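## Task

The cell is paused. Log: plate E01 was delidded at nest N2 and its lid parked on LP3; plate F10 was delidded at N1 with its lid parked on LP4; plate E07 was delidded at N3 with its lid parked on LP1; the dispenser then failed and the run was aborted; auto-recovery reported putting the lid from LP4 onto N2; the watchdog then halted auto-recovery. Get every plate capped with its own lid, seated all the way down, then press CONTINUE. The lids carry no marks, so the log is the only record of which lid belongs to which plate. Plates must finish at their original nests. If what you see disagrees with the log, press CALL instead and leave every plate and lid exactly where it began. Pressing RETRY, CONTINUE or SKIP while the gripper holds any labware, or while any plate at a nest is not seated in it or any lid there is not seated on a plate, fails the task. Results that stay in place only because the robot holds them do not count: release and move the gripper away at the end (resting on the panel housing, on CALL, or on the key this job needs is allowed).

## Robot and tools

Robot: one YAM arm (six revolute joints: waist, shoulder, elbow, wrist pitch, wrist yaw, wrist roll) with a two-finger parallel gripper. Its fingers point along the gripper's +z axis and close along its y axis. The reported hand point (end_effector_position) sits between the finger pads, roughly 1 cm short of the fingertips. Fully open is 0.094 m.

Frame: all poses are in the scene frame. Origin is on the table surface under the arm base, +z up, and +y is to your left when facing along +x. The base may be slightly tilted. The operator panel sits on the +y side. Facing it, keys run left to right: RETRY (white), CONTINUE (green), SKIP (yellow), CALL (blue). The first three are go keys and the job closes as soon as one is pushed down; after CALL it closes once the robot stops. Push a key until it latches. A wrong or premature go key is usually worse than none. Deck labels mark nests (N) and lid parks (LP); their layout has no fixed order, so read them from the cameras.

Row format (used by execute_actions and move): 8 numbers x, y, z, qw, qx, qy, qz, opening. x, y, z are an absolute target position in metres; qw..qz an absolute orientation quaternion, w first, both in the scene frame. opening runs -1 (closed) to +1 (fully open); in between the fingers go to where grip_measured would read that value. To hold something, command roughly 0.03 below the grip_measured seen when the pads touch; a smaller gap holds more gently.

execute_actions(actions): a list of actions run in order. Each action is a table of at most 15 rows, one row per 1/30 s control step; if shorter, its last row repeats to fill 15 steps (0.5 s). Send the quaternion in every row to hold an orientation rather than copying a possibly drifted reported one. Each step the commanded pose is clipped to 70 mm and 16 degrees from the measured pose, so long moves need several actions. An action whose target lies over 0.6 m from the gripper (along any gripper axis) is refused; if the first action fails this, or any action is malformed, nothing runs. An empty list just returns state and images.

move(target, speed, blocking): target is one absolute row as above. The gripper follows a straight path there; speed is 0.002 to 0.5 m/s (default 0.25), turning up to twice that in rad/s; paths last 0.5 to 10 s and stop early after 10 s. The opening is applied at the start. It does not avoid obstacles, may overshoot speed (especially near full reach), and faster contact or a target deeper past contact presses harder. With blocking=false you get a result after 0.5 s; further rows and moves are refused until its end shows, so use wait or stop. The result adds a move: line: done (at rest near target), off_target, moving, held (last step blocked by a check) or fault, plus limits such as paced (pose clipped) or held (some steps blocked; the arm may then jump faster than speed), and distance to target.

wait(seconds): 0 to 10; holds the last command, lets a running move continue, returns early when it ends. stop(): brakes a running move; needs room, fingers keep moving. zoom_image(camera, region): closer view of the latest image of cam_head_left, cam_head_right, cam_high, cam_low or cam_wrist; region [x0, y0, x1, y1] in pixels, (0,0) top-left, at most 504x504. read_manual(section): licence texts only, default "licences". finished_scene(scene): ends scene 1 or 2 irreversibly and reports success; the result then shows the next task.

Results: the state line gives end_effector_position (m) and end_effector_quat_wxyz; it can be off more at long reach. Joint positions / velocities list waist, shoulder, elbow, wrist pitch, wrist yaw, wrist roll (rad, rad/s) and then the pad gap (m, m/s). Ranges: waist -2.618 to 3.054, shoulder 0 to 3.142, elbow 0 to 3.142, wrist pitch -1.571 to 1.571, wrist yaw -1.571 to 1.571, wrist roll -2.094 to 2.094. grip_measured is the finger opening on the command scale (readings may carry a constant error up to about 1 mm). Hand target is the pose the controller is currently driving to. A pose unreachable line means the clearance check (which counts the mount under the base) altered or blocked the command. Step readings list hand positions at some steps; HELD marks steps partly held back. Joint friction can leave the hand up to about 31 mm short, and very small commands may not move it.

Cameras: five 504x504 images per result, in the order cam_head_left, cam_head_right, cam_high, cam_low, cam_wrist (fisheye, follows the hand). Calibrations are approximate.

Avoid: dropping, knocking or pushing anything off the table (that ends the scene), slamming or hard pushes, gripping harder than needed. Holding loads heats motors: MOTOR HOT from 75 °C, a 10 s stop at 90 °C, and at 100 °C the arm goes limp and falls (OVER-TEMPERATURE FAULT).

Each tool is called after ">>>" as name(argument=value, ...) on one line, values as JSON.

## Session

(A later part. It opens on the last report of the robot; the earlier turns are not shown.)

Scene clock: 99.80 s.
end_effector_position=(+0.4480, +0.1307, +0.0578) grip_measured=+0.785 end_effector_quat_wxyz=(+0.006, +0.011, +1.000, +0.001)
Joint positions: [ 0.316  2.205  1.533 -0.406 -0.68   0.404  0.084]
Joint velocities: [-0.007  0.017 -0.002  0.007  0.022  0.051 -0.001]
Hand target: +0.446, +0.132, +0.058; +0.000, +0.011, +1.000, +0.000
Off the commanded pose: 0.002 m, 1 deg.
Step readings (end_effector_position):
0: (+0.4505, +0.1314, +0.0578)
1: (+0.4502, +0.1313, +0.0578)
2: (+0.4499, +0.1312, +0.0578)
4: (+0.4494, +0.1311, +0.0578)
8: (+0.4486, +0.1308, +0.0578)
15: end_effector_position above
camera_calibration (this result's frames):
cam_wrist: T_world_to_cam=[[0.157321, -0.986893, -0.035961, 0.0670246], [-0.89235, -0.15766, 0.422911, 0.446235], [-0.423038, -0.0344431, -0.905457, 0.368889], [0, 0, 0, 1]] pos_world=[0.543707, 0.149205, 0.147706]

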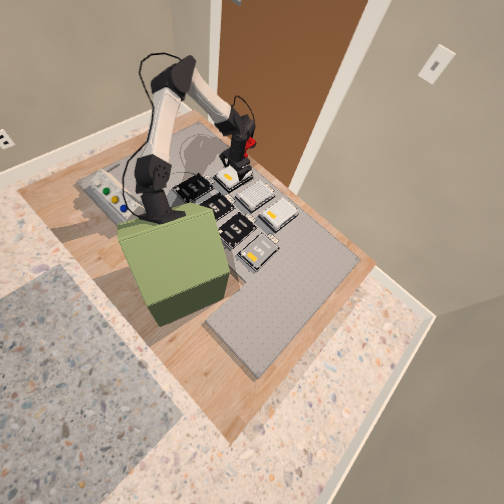

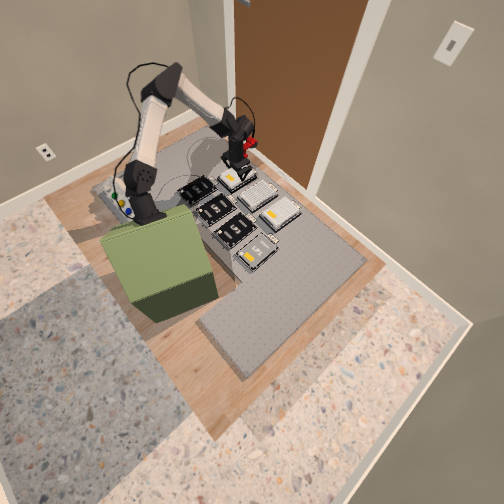

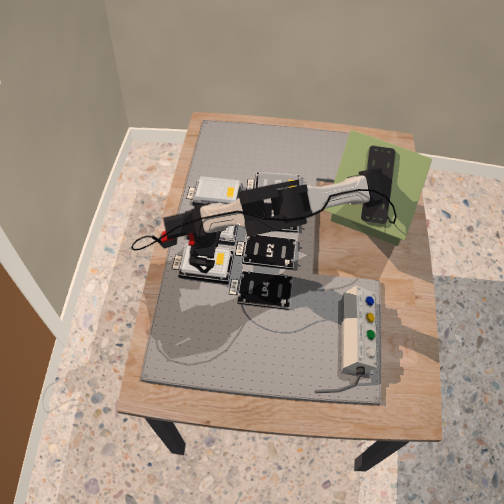

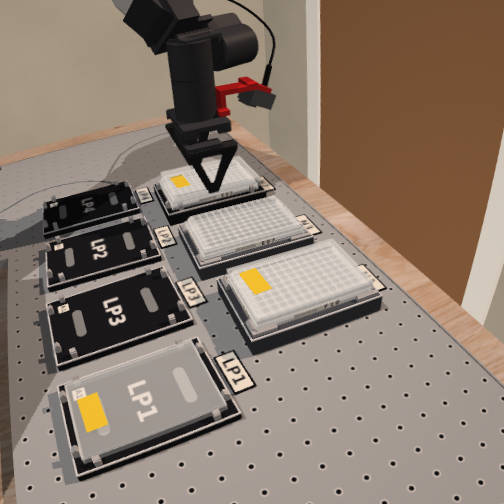

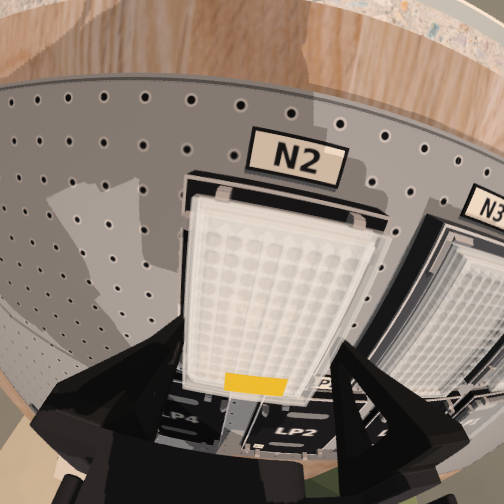

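>>> execute_actions(actions=[[[0.448,0.1307,0.0578,0.006,0.011,1,0,0.86]],[[0.448,0.1307,0.0578,0.006,0.011,1,0,1]]])

>>> zoom_image(camera="cam_low", region=[140, 130, 290, 240])

>>> zoom_image(camera="cam_wrist", region=[170, 150, 410, 410])

Scene clock: 101.63 s.
end_effector_position=(+0.4480, +0.1306, +0.0578) grip_measured=+1.000 end_effector_quat_wxyz=(+0.006, +0.011, +1.000, +0.001)
Joint positions: [ 0.316  2.205  1.533 -0.407 -0.68   0.404  0.094]
Joint velocities: [ 0.002 -0.007 -0.007 -0.007 -0.037  0.022  0.   ]
Hand target: +0.448, +0.131, +0.058; +0.006, +0.011, +1.000, +0.000
Off the commanded pose: 0.000 m, 0 deg.
Step readings (end_effector_position; steps 1 to 15: 1st action; 16 to 30: 2nd action):
0: (+0.4480, +0.1306, +0.0578)
1: (+0.4480, +0.1306, +0.0578)
2: (+0.4480, +0.1306, +0.0578)
4: (+0.4480, +0.1306, +0.0578)
8: (+0.4480, +0.1306, +0.0578)
15: (+0.4480, +0.1306, +0.0578)
16: (+0.4480, +0.1306, +0.0578)
17: (+0.4480, +0.1306, +0.0578)
19: (+0.4480, +0.1306, +0.0578)
23: (+0.4480, +0.1306, +0.0578)
30: end_effector_position above
camera_calibration (this result's frames):
cam_wrist: T_world_to_cam=[[0.15745, -0.986874, -0.0358935, 0.066943], [-0.892212, -0.157738, 0.423174, 0.446098], [-0.423282, -0.0346042, -0.905337, 0.36898], [0, 0, 0, 1]] pos_world=[0.543656, 0.149199, 0.147677]

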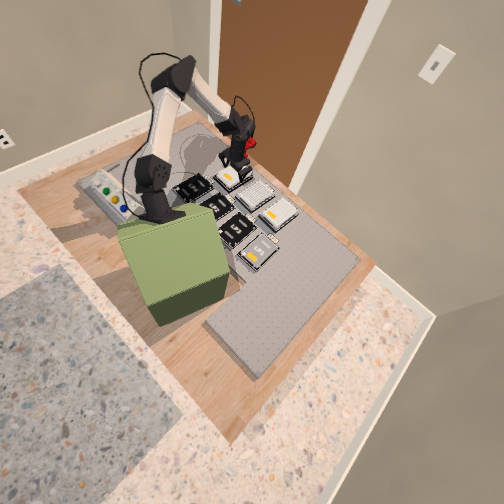

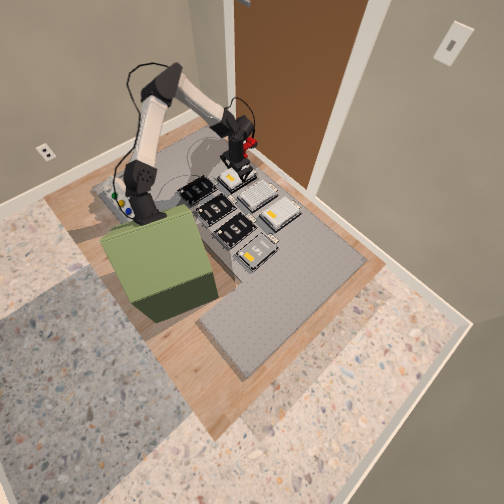

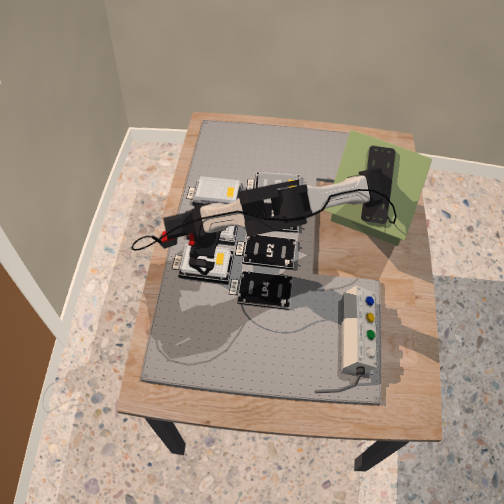

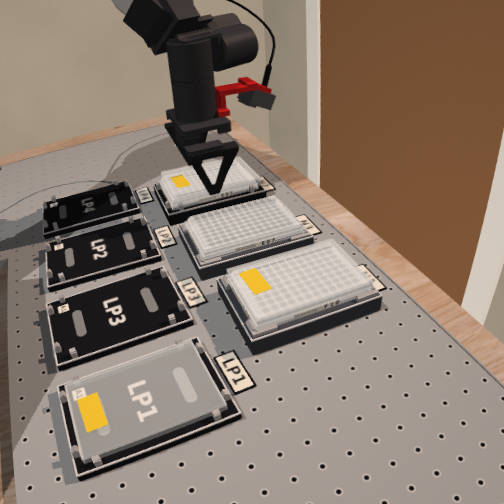

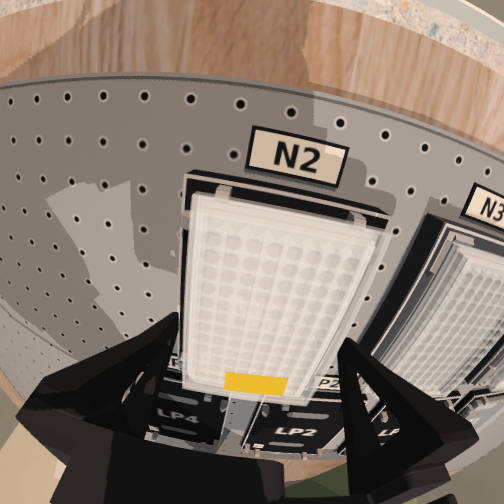

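Region (140, 130, 290, 240) of cam_low's 504x504 image, scaled by 3.360, with more detail than that image has; it fills the top 370 rows of this view, and the rest is white.

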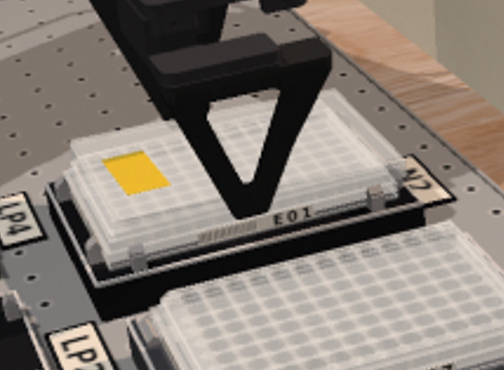

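Region (170, 150, 410, 410) of cam_wrist's 504x504 image, scaled by 1.938, with more detail than that image has; it fills the left 465 columns of this view, and the rest is white.

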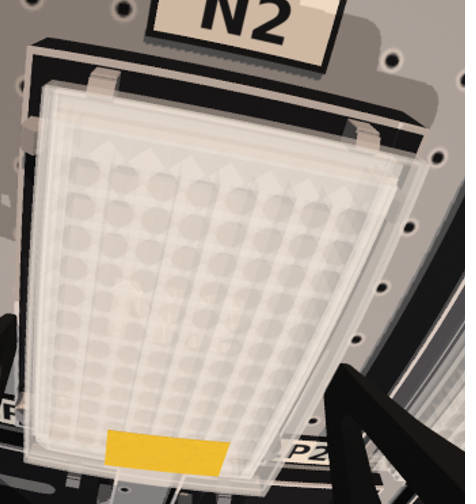

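>>> zoom_image(camera="cam_head_right", region=[200, 150, 320, 250])

>>> zoom_image(camera="cam_high", region=[160, 160, 320, 300])

Region (200, 150, 320, 250) of cam_head_right's 504x504 image, scaled by 4.200, with more detail than that image has.

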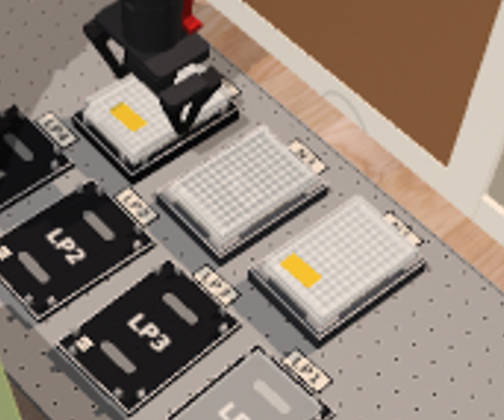

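Region (160, 160, 320, 300) of cam_high's 504x504 image, scaled by 3.150, with more detail than that image has; it fills the top 441 rows of this view, and the rest is white.

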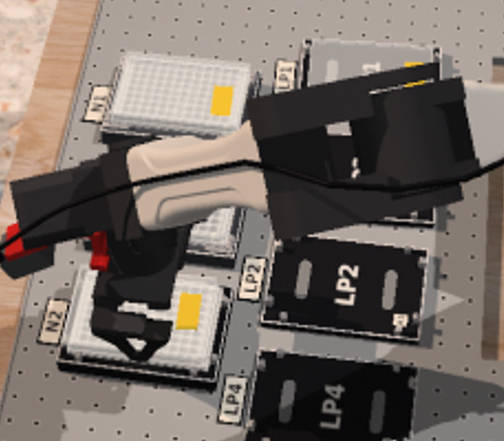

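Lift the gripper out of the way and inspect.

>>> execute_actions(actions=[[[0.448,0.1307,0.115,0.0,0.011,1,0,1]]])

>>> zoom_image(camera="cam_low", region=[140, 140, 400, 360])

>>> zoom_image(camera="cam_wrist", region=[150, 130, 410, 390])

Scene clock: 102.83 s.
end_effector_position=(+0.4496, +0.1268, +0.1158) grip_measured=+1.000 end_effector_quat_wxyz=(+0.008, +0.014, +1.000, -0.003)
Joint positions: [ 0.224  2.097  1.533 -0.581 -0.711  0.304  0.094]
Joint velocities: [ 0.012 -0.002 -0.017 -0.095 -0.022 -0.051  0.   ]
Hand target: +0.448, +0.131, +0.115; +0.000, +0.011, +1.000, +0.000
Off the commanded pose: 0.004 m, 1 deg.
Step readings (end_effector_position):
0: (+0.4480, +0.1306, +0.0578)
1: (+0.4472, +0.1308, +0.0617)
2: (+0.4446, +0.1302, +0.0680)
4: (+0.4486, +0.1297, +0.0872)
8: (+0.4570, +0.1284, +0.1146)
15: end_effector_position above
camera_calibration (this result's frames):
cam_wrist: T_world_to_cam=[[0.151354, -0.988109, -0.0270522, 0.0668768], [-0.895014, -0.148608, 0.420553, 0.422812], [-0.419573, -0.0394404, -0.906864, 0.421247], [0, 0, 0, 1]] pos_world=[0.545044, 0.145529, 0.206008]

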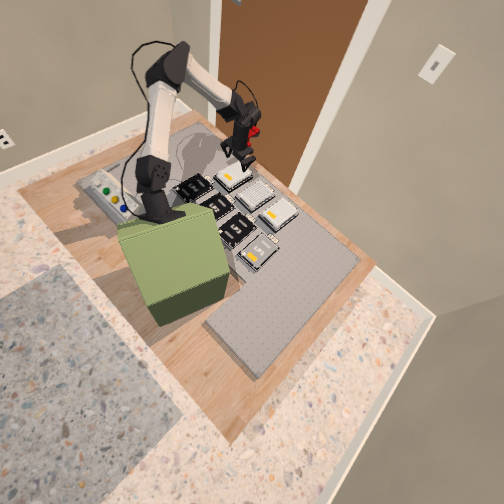

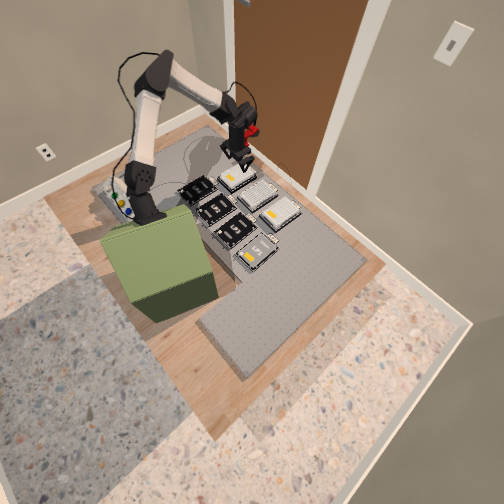

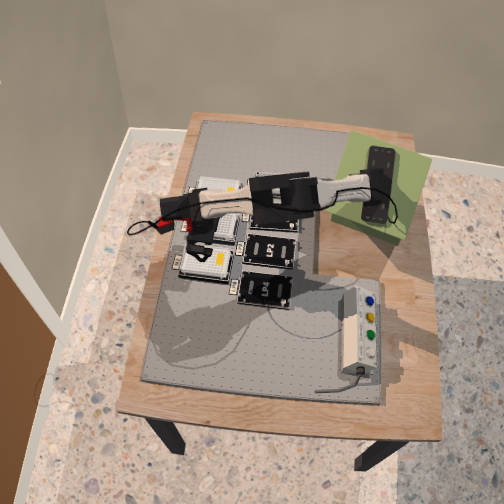

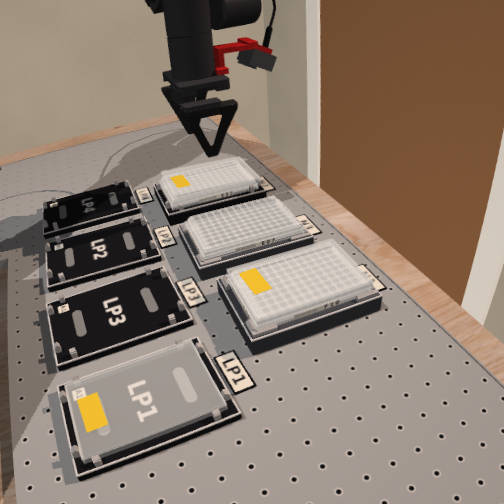

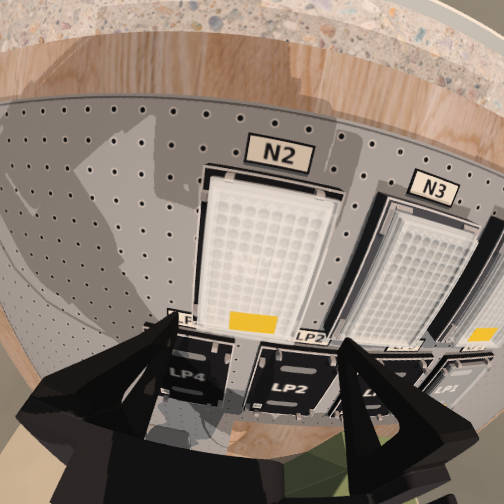

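Region (140, 140, 400, 360) of cam_low's 504x504 image, scaled by 1.938, with more detail than that image has; it fills the top 426 rows of this view, and the rest is white.

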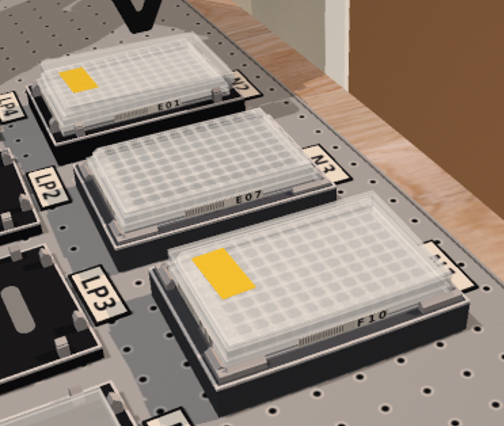

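Region (150, 130, 410, 390) of cam_wrist's 504x504 image, scaled by 1.938, with more detail than that image has.

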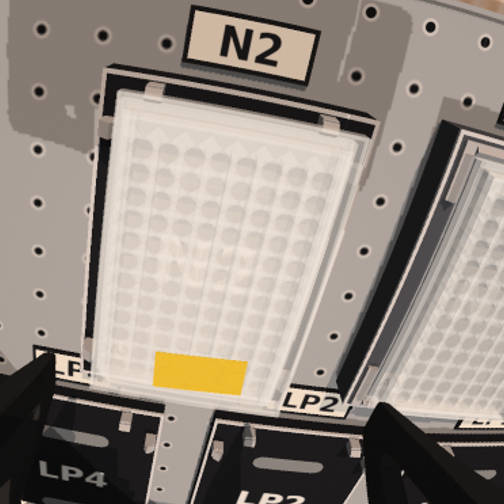

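>>> zoom_image(camera="cam_low", region=[150, 150, 280, 230])

>>> zoom_image(camera="cam_low", region=[210, 230, 390, 350])

Region (150, 150, 280, 230) of cam_low's 504x504 image, scaled by 3.877, with more detail than that image has; it fills the top 310 rows of this view, and the rest is white.

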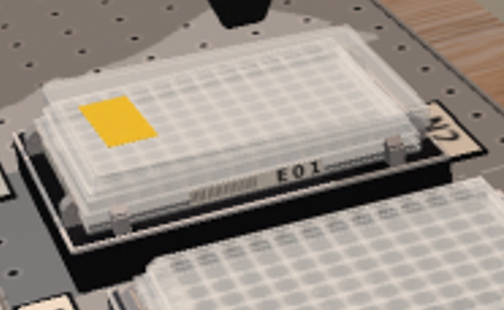

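Region (210, 230, 390, 350) of cam_low's 504x504 image, scaled by 2.800, with more detail than that image has.

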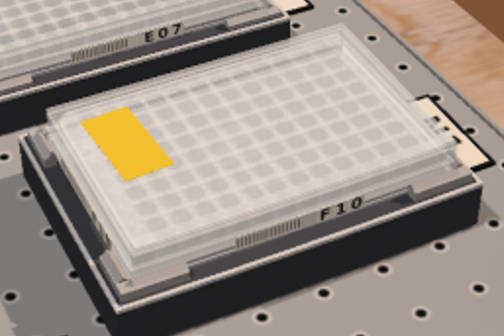

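>>> execute_actions(actions=[[[0.4475,0.133,0.064,0.0,0.011,1,0,1]]])

Scene clock: 104.70 s.
end_effector_position=(+0.4386, +0.1324, +0.0639) grip_measured=+1.000 end_effector_quat_wxyz=(-0.012, +0.014, +1.000, -0.000)
Joint positions: [ 0.312  2.188  1.533 -0.47  -0.693  0.377  0.094]
Joint velocities: [-0.002  0.002 -0.012  0.066 -0.037 -0.037  0.   ]
Hand target: +0.448, +0.133, +0.064; +0.000, +0.011, +1.000, -0.000
Off the commanded pose: 0.009 m, 1 deg.
Step readings (end_effector_position):
0: (+0.4473, +0.1265, +0.1158)
1: (+0.4481, +0.1270, +0.1126)
2: (+0.4503, +0.1285, +0.1071)
4: (+0.4471, +0.1322, +0.0906)
8: (+0.4362, +0.1335, +0.0662)
15: end_effector_position above
camera_calibration (this result's frames):
cam_wrist: T_world_to_cam=[[0.151535, -0.987648, -0.0398682, 0.0733064], [-0.877038, -0.152948, 0.455423, 0.426123], [-0.455896, -0.0340466, -0.889382, 0.383839], [0, 0, 0, 1]] pos_world=[0.537608, 0.150644, 0.150235]

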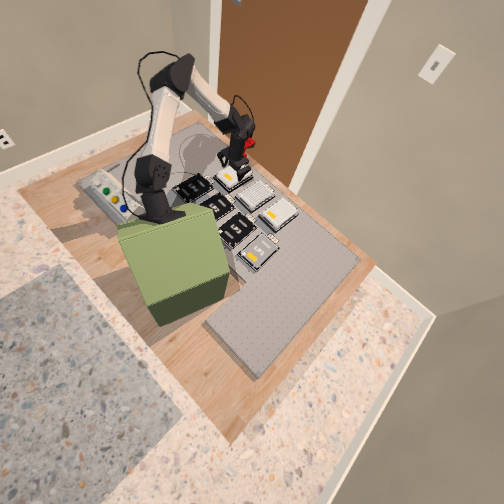

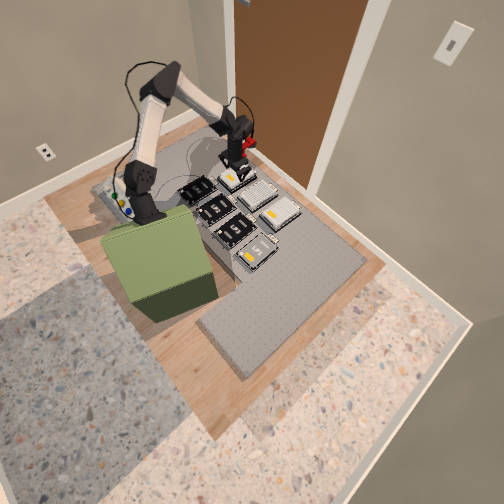

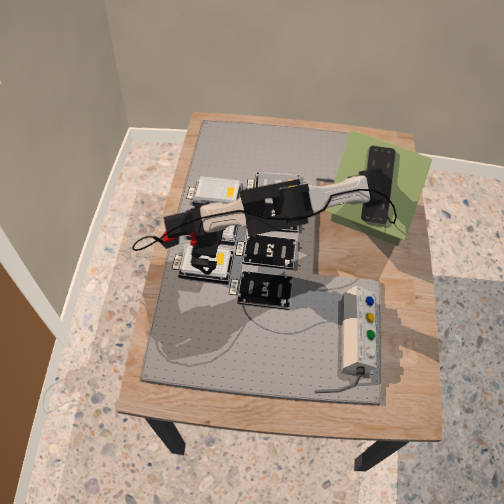

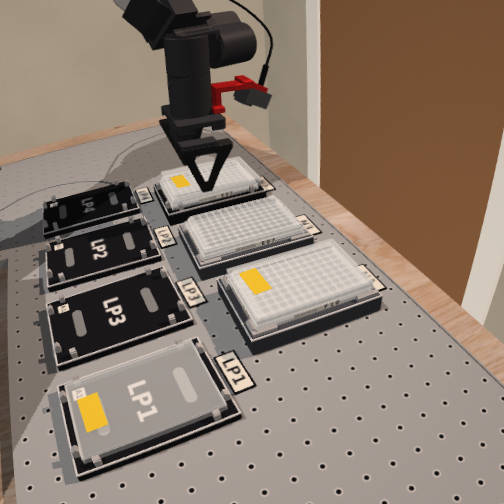

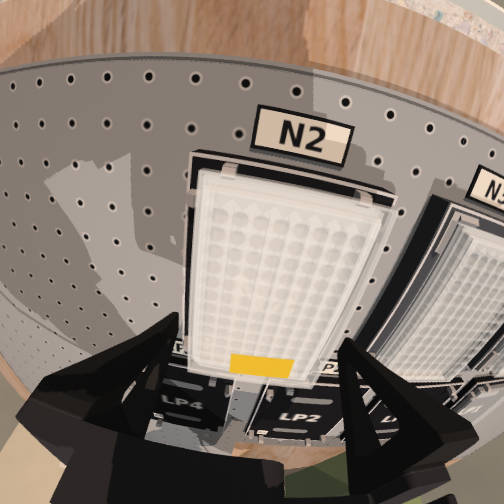

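>>> execute_actions(actions=[[[0.446,0.1324,0.0639,0.008,0.011,1,0,1]],[[0.445,0.1324,0.040,0.0,0.011,1,0,1],[0.445,0.1324,0.040,0.0,0.011,1,0,1],[0.445,0.1324,0.058,0.0,0.011,1,0,1]]])

Scene clock: 105.97 s.
end_effector_position=(+0.4465, +0.1334, +0.0594) grip_measured=+1.000 end_effector_quat_wxyz=(+0.004, +0.011, +1.000, +0.002)
Joint positions: [ 0.318  2.198  1.533 -0.417 -0.683  0.402  0.094]
Joint velocities: [ 0.002 -0.012  0.032  0.007 -0.095 -0.037  0.   ]
Hand target: +0.445, +0.132, +0.058; +0.000, +0.011, +1.000, +0.000
Off the commanded pose: 0.002 m, 0 deg.
Step readings (end_effector_position; steps 1 to 15: 1st action; 16 to 30: 2nd action):
0: (+0.4399, +0.1327, +0.0638)
1: (+0.4406, +0.1328, +0.0638)
2: (+0.4419, +0.1331, +0.0638)
4: (+0.4442, +0.1337, +0.0638)
8: (+0.4464, +0.1343, +0.0638)
15: (+0.4476, +0.1345, +0.0638)
16: (+0.4478, +0.1342, +0.0627)
17: (+0.4485, +0.1341, +0.0608)
19: (+0.4469, +0.1336, +0.0594)
23: (+0.4466, +0.1335, +0.0594)
30: end_effector_position above
camera_calibration (this result's frames):
cam_wrist: T_world_to_cam=[[0.157963, -0.986678, -0.0389156, 0.0699012], [-0.890006, -0.159335, 0.427203, 0.443546], [-0.427712, -0.0328471, -0.903318, 0.371603], [0, 0, 0, 1]] pos_world=[0.542656, 0.151849, 0.148912]

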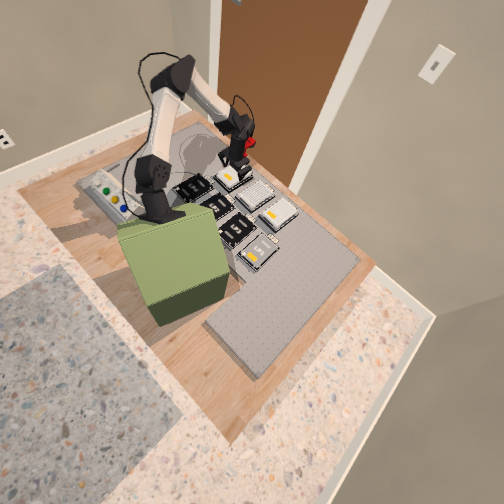

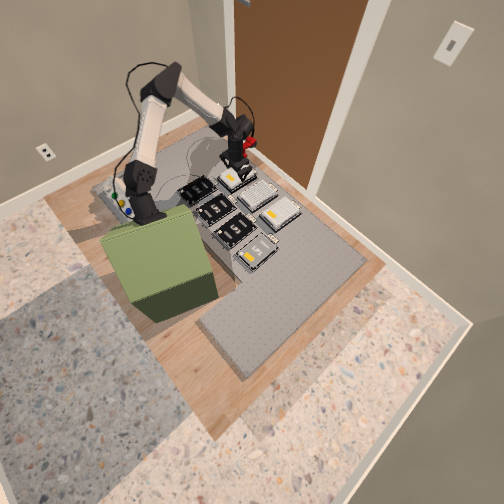

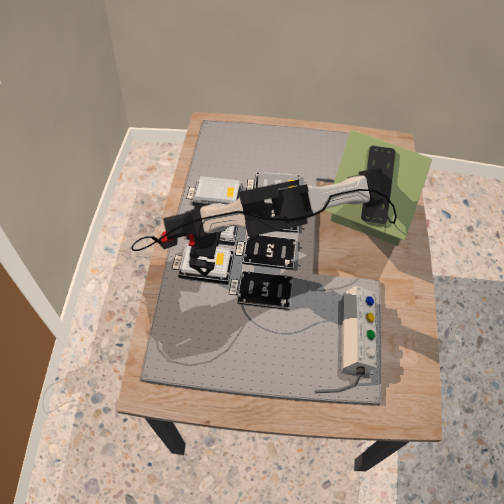

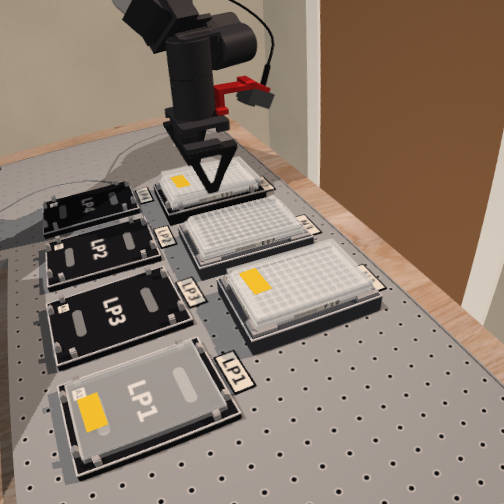

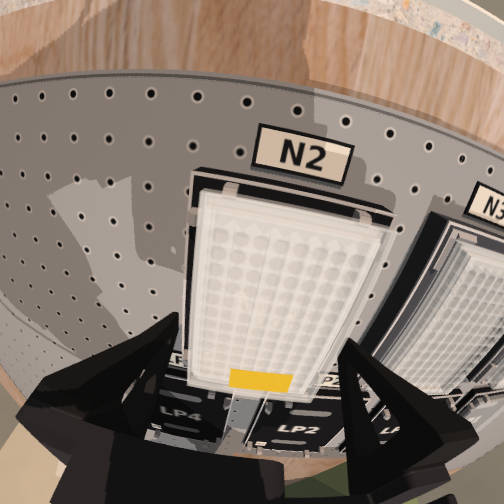

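>>> execute_actions(actions=[[[0.4465,0.1334,0.0594,0.004,0.011,1,0,0.90]],[[0.4465,0.1334,0.0594,0.004,0.011,1,0,0.85]]])

>>> zoom_image(camera="cam_low", region=[150, 130, 280, 230])

Scene clock: 107.63 s.
end_effector_position=(+0.4466, +0.1334, +0.0594) grip_measured=+0.853 end_effector_quat_wxyz=(+0.004, +0.011, +1.000, +0.002)
Joint positions: [ 0.318  2.198  1.533 -0.417 -0.683  0.402  0.087]
Joint velocities: [-0.012 -0.007 -0.012  0.051 -0.037  0.022 -0.   ]
Hand target: +0.447, +0.133, +0.059; +0.004, +0.011, +1.000, -0.000
Off the commanded pose: 0.000 m, 0 deg.
Step readings (end_effector_position; steps 1 to 15: 1st action; 16 to 30: 2nd action):
0: (+0.4465, +0.1334, +0.0594)
1: (+0.4465, +0.1334, +0.0594)
2: (+0.4465, +0.1334, +0.0594)
4: (+0.4465, +0.1334, +0.0594)
8: (+0.4465, +0.1334, +0.0594)
15: (+0.4465, +0.1334, +0.0594)
16: (+0.4465, +0.1334, +0.0594)
17: (+0.4466, +0.1334, +0.0594)
19: (+0.4466, +0.1334, +0.0594)
23: (+0.4466, +0.1334, +0.0594)
30: end_effector_position above
camera_calibration (this result's frames):
cam_wrist: T_world_to_cam=[[0.157965, -0.986692, -0.0385438, 0.0698161], [-0.890067, -0.159181, 0.427133, 0.443569], [-0.427585, -0.0331657, -0.903367, 0.3716], [0, 0, 0, 1]] pos_world=[0.542668, 0.151819, 0.148919]

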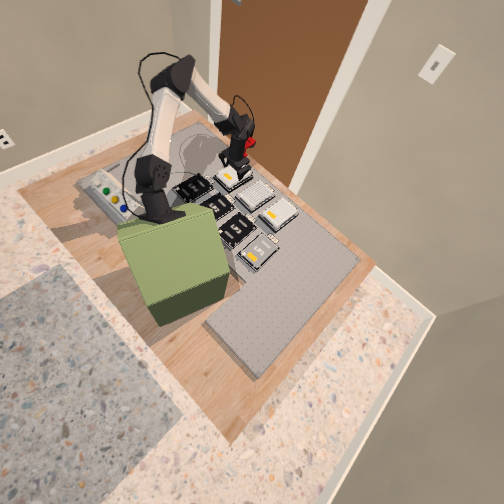

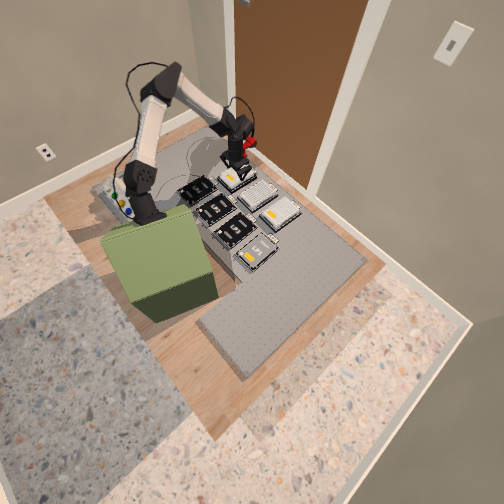

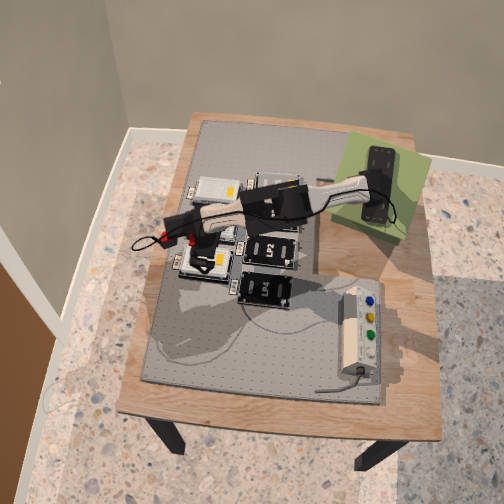

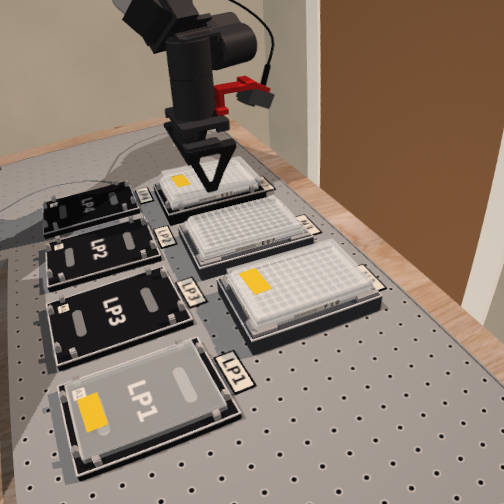

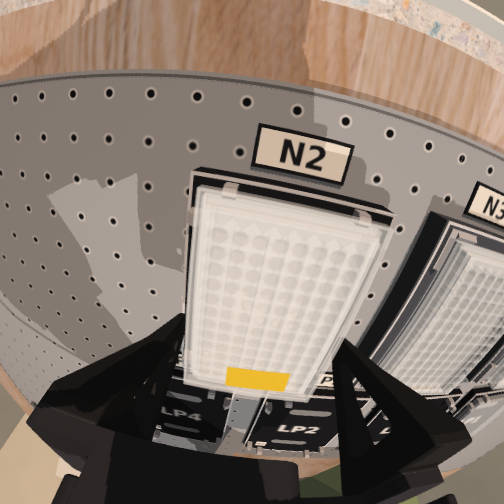

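Region (150, 130, 280, 230) of cam_low's 504x504 image, scaled by 3.877, with more detail than that image has; it fills the top 388 rows of this view, and the rest is white.

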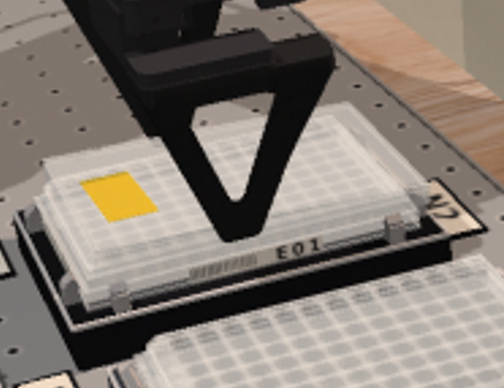

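>>> execute_actions(actions=[[[0.4466,0.1334,0.0594,0.004,0.011,1,0,0.765]]])

>>> zoom_image(camera="cam_wrist", region=[170, 150, 410, 410])

Scene clock: 108.70 s.
end_effector_position=(+0.4467, +0.1331, +0.0594) grip_measured=+0.783 end_effector_quat_wxyz=(+0.004, +0.011, +1.000, +0.001)
Joint positions: [ 0.318  2.198  1.533 -0.417 -0.681  0.402  0.084]
Joint velocities: [ 0.002 -0.017  0.002 -0.051 -0.022 -0.066  0.001]
Hand target: +0.447, +0.133, +0.059; +0.004, +0.011, +1.000, -0.000
Off the commanded pose: 0.000 m, 0 deg.
Step readings (end_effector_position):
0: (+0.4466, +0.1334, +0.0594)
1: (+0.4466, +0.1332, +0.0594)
2: (+0.4466, +0.1332, +0.0594)
4: (+0.4467, +0.1331, +0.0594)
8: (+0.4467, +0.1331, +0.0594)
15: end_effector_position above
camera_calibration (this result's frames):
cam_wrist: T_world_to_cam=[[0.157976, -0.986761, -0.0366845, 0.0693904], [-0.890372, -0.158411, 0.426784, 0.443684], [-0.426945, -0.0347588, -0.903609, 0.371583], [0, 0, 0, 1]] pos_world=[0.542727, 0.151672, 0.148954]

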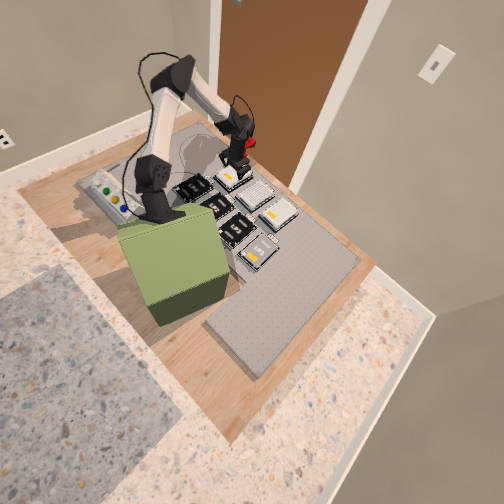

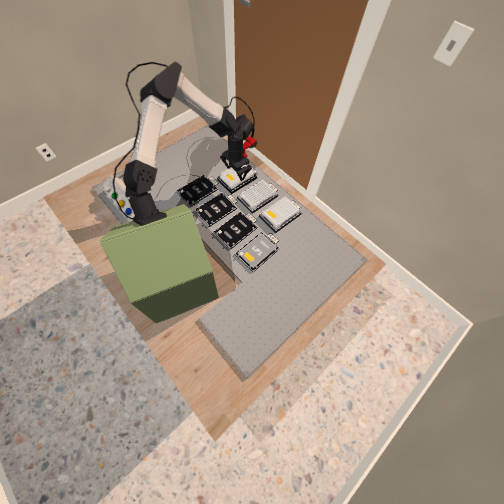

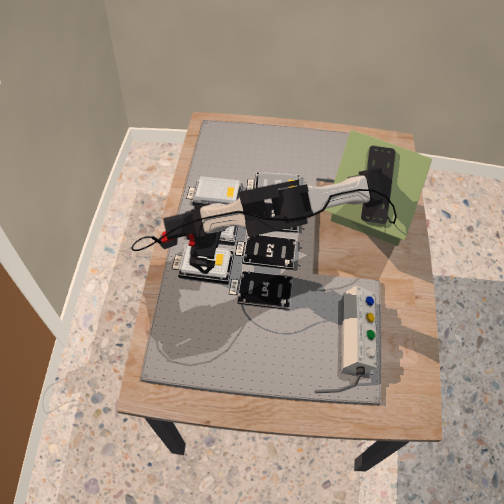

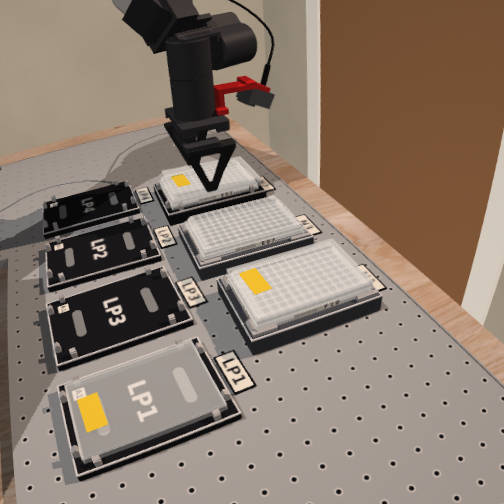

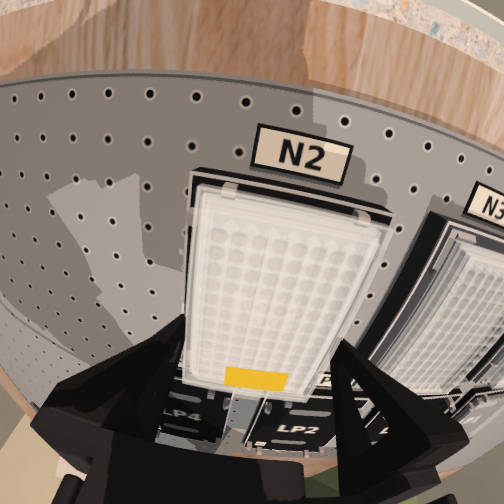

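Region (170, 150, 410, 410) of cam_wrist's 504x504 image, scaled by 1.938, with more detail than that image has; it fills the left 465 columns of this view, and the rest is white.

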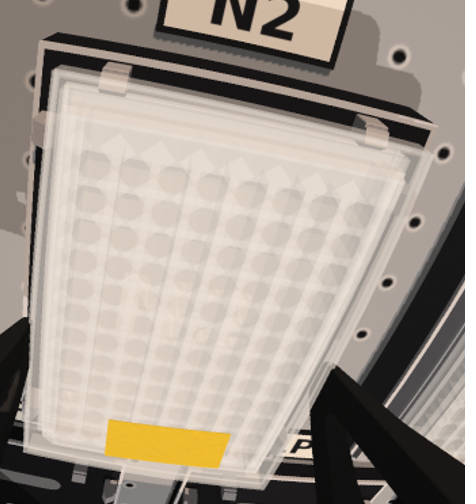

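>>> execute_actions(actions=[[[0.4467,0.1328,0.030,0.004,0.011,1,0,0.765],[0.4467,0.1328,0.030,0.004,0.011,1,0,0.765],[0.4467,0.1328,0.030,0.004,0.011,1,0,0.765],[0.4467,0.1328,0.055,0.004,0.011,1,0,0.765]]])

Scene clock: 109.80 s.
end_effector_position=(+0.4477, +0.1327, +0.0583) grip_measured=+0.783 end_effector_quat_wxyz=(+0.006, +0.014, +1.000, +0.002)
Joint positions: [ 0.318  2.201  1.533 -0.408 -0.681  0.413  0.084]
Joint velocities: [-0.022 -0.002 -0.012  0.007 -0.051  0.007 -0.001]
Hand target: +0.447, +0.133, +0.055; +0.004, +0.011, +1.000, +0.000
Off the commanded pose: 0.003 m, 1 deg.
Step readings (end_effector_position):
0: (+0.4467, +0.1331, +0.0594)
1: (+0.4469, +0.1328, +0.0579)
2: (+0.4471, +0.1329, +0.0575)
4: (+0.4477, +0.1327, +0.0582)
8: (+0.4477, +0.1327, +0.0583)
15: end_effector_position above
camera_calibration (this result's frames):
cam_wrist: T_world_to_cam=[[0.151395, -0.987747, -0.0378843, 0.0720216], [-0.893065, -0.15311, 0.423075, 0.445785], [-0.423691, -0.0302182, -0.905302, 0.369036], [0, 0, 0, 1]] pos_world=[0.543569, 0.150545, 0.148217]

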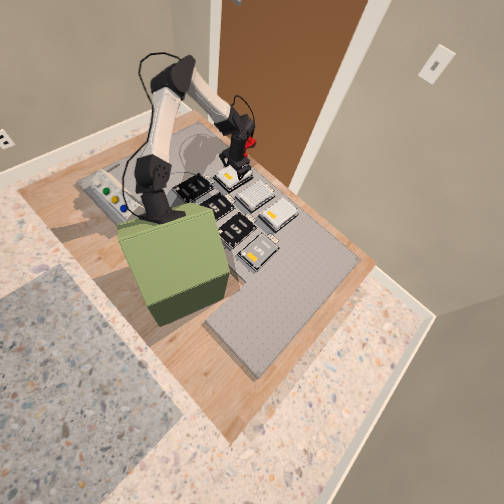

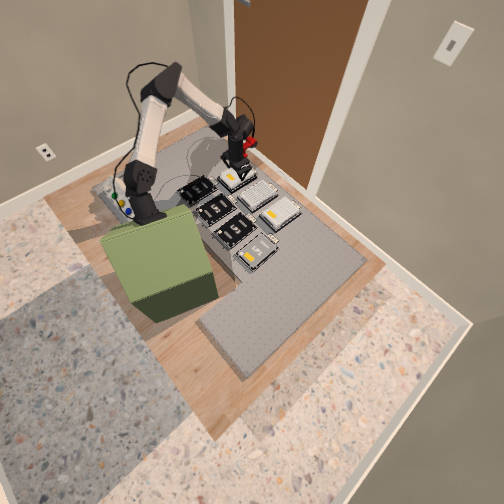

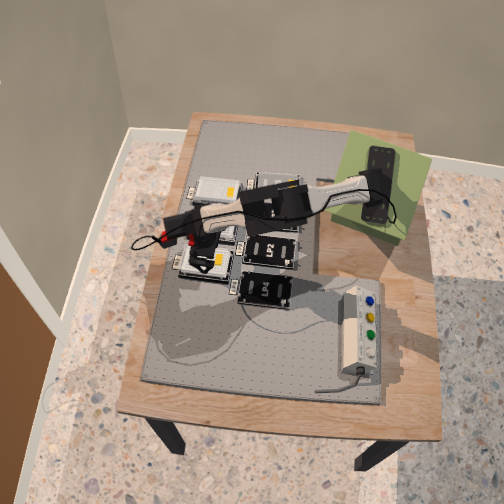

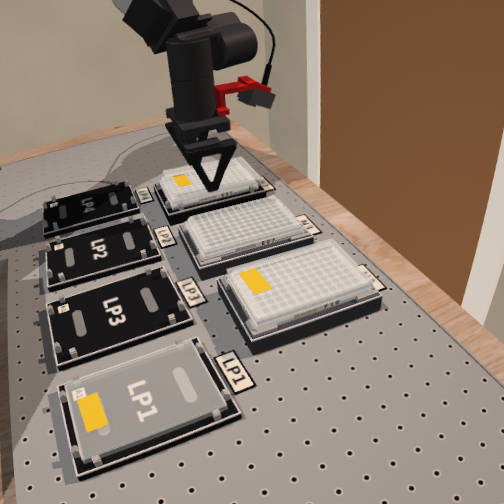

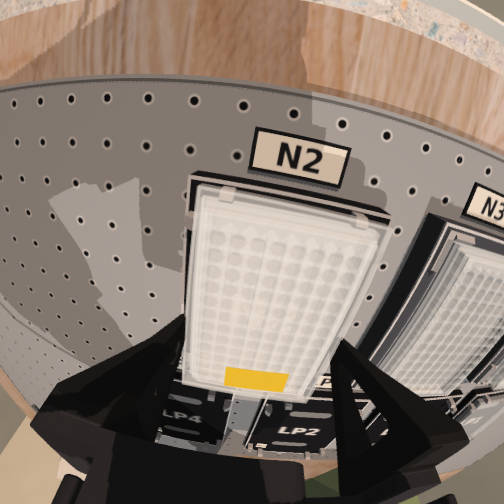

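>>> execute_actions(actions=[[[0.4477,0.1327,0.0583,0.006,0.012,1,0,1]],[[0.4477,0.1327,0.115,0.0,0.011,1,0,1]]])

>>> zoom_image(camera="cam_low", region=[150, 150, 280, 230])

>>> zoom_image(camera="cam_wrist", region=[150, 130, 410, 390])

Scene clock: 111.20 s.
end_effector_position=(+0.4492, +0.1291, +0.1157) grip_measured=+1.000 end_effector_quat_wxyz=(+0.008, +0.014, +1.000, -0.003)
Joint positions: [ 0.228  2.094  1.533 -0.581 -0.71   0.309  0.094]
Joint velocities: [-0.002 -0.012  0.002 -0.125  0.051 -0.037  0.   ]
Hand target: +0.447, +0.133, +0.115; +0.000, +0.011, +1.000, +0.000
Off the commanded pose: 0.004 m, 1 deg.
Step readings (end_effector_position; steps 1 to 15: 1st action; 16 to 30: 2nd action):
0: (+0.4477, +0.1327, +0.0583)
1: (+0.4479, +0.1326, +0.0584)
2: (+0.4479, +0.1326, +0.0584)
4: (+0.4478, +0.1325, +0.0584)
8: (+0.4478, +0.1325, +0.0584)
15: (+0.4478, +0.1325, +0.0584)
16: (+0.4469, +0.1327, +0.0621)
17: (+0.4444, +0.1323, +0.0684)
19: (+0.4483, +0.1321, +0.0874)
23: (+0.4566, +0.1309, +0.1145)
30: end_effector_position above
camera_calibration (this result's frames):
cam_wrist: T_world_to_cam=[[0.151279, -0.988105, -0.02762, 0.0693243], [-0.894884, -0.148768, 0.420775, 0.422801], [-0.419879, -0.0389377, -0.906745, 0.421109], [0, 0, 0, 1]] pos_world=[0.544685, 0.147796, 0.205849]

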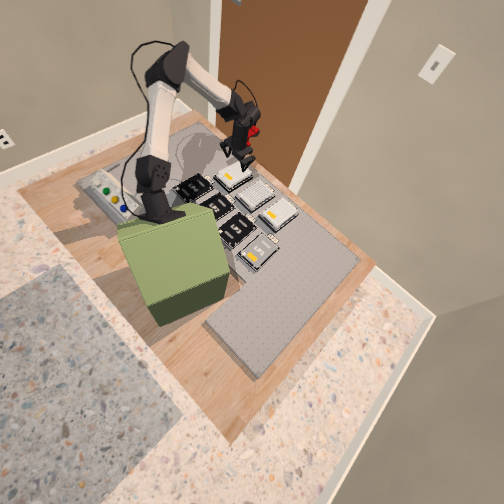

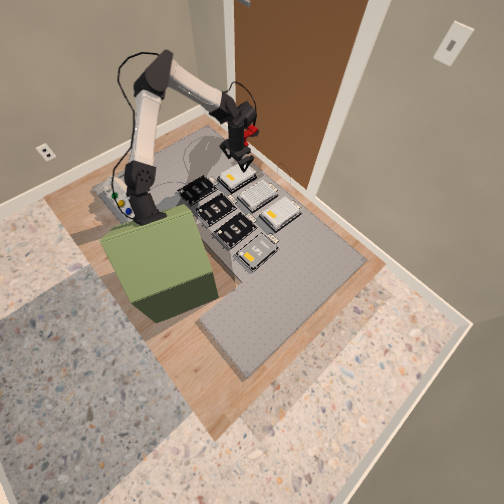

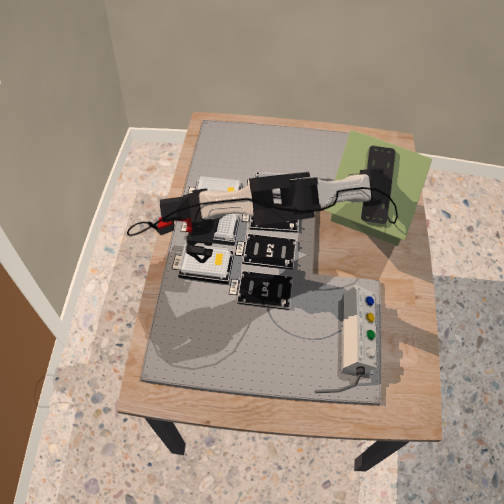

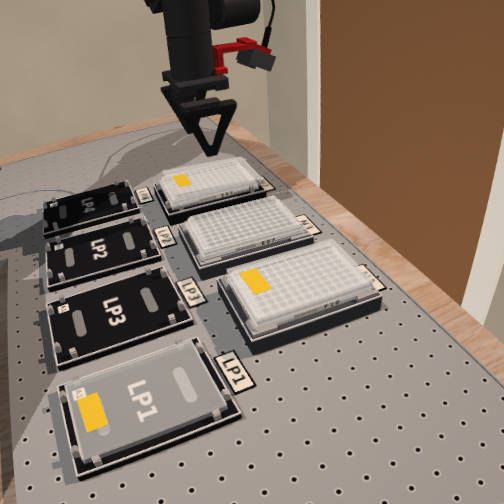

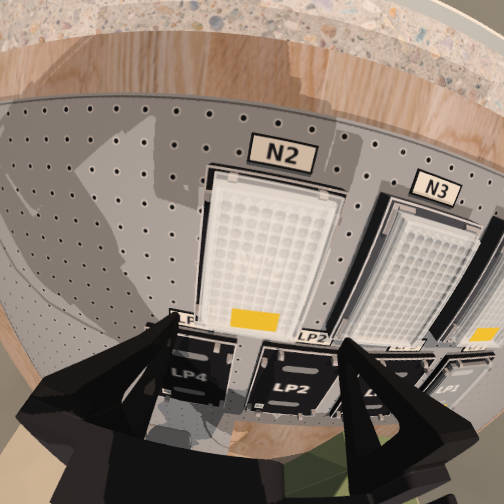

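Region (150, 150, 280, 230) of cam_low's 504x504 image, scaled by 3.877, with more detail than that image has; it fills the top 310 rows of this view, and the rest is white.

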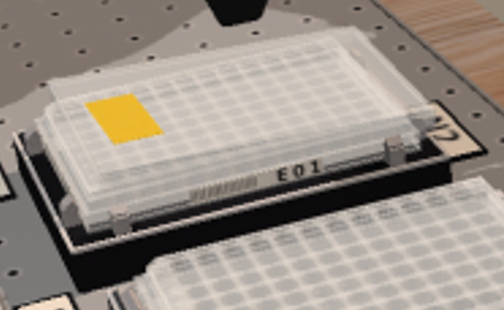

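Region (150, 130, 410, 390) of cam_wrist's 504x504 image, scaled by 1.938, with more detail than that image has.

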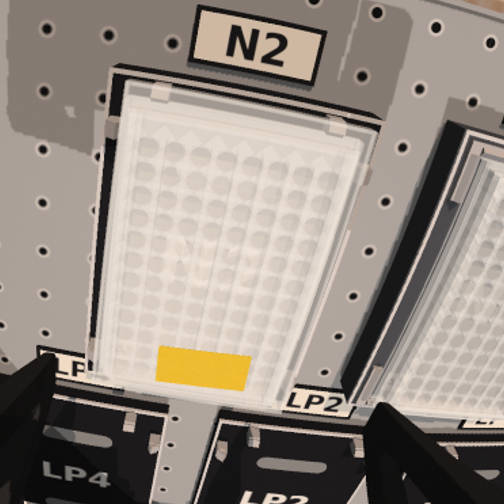

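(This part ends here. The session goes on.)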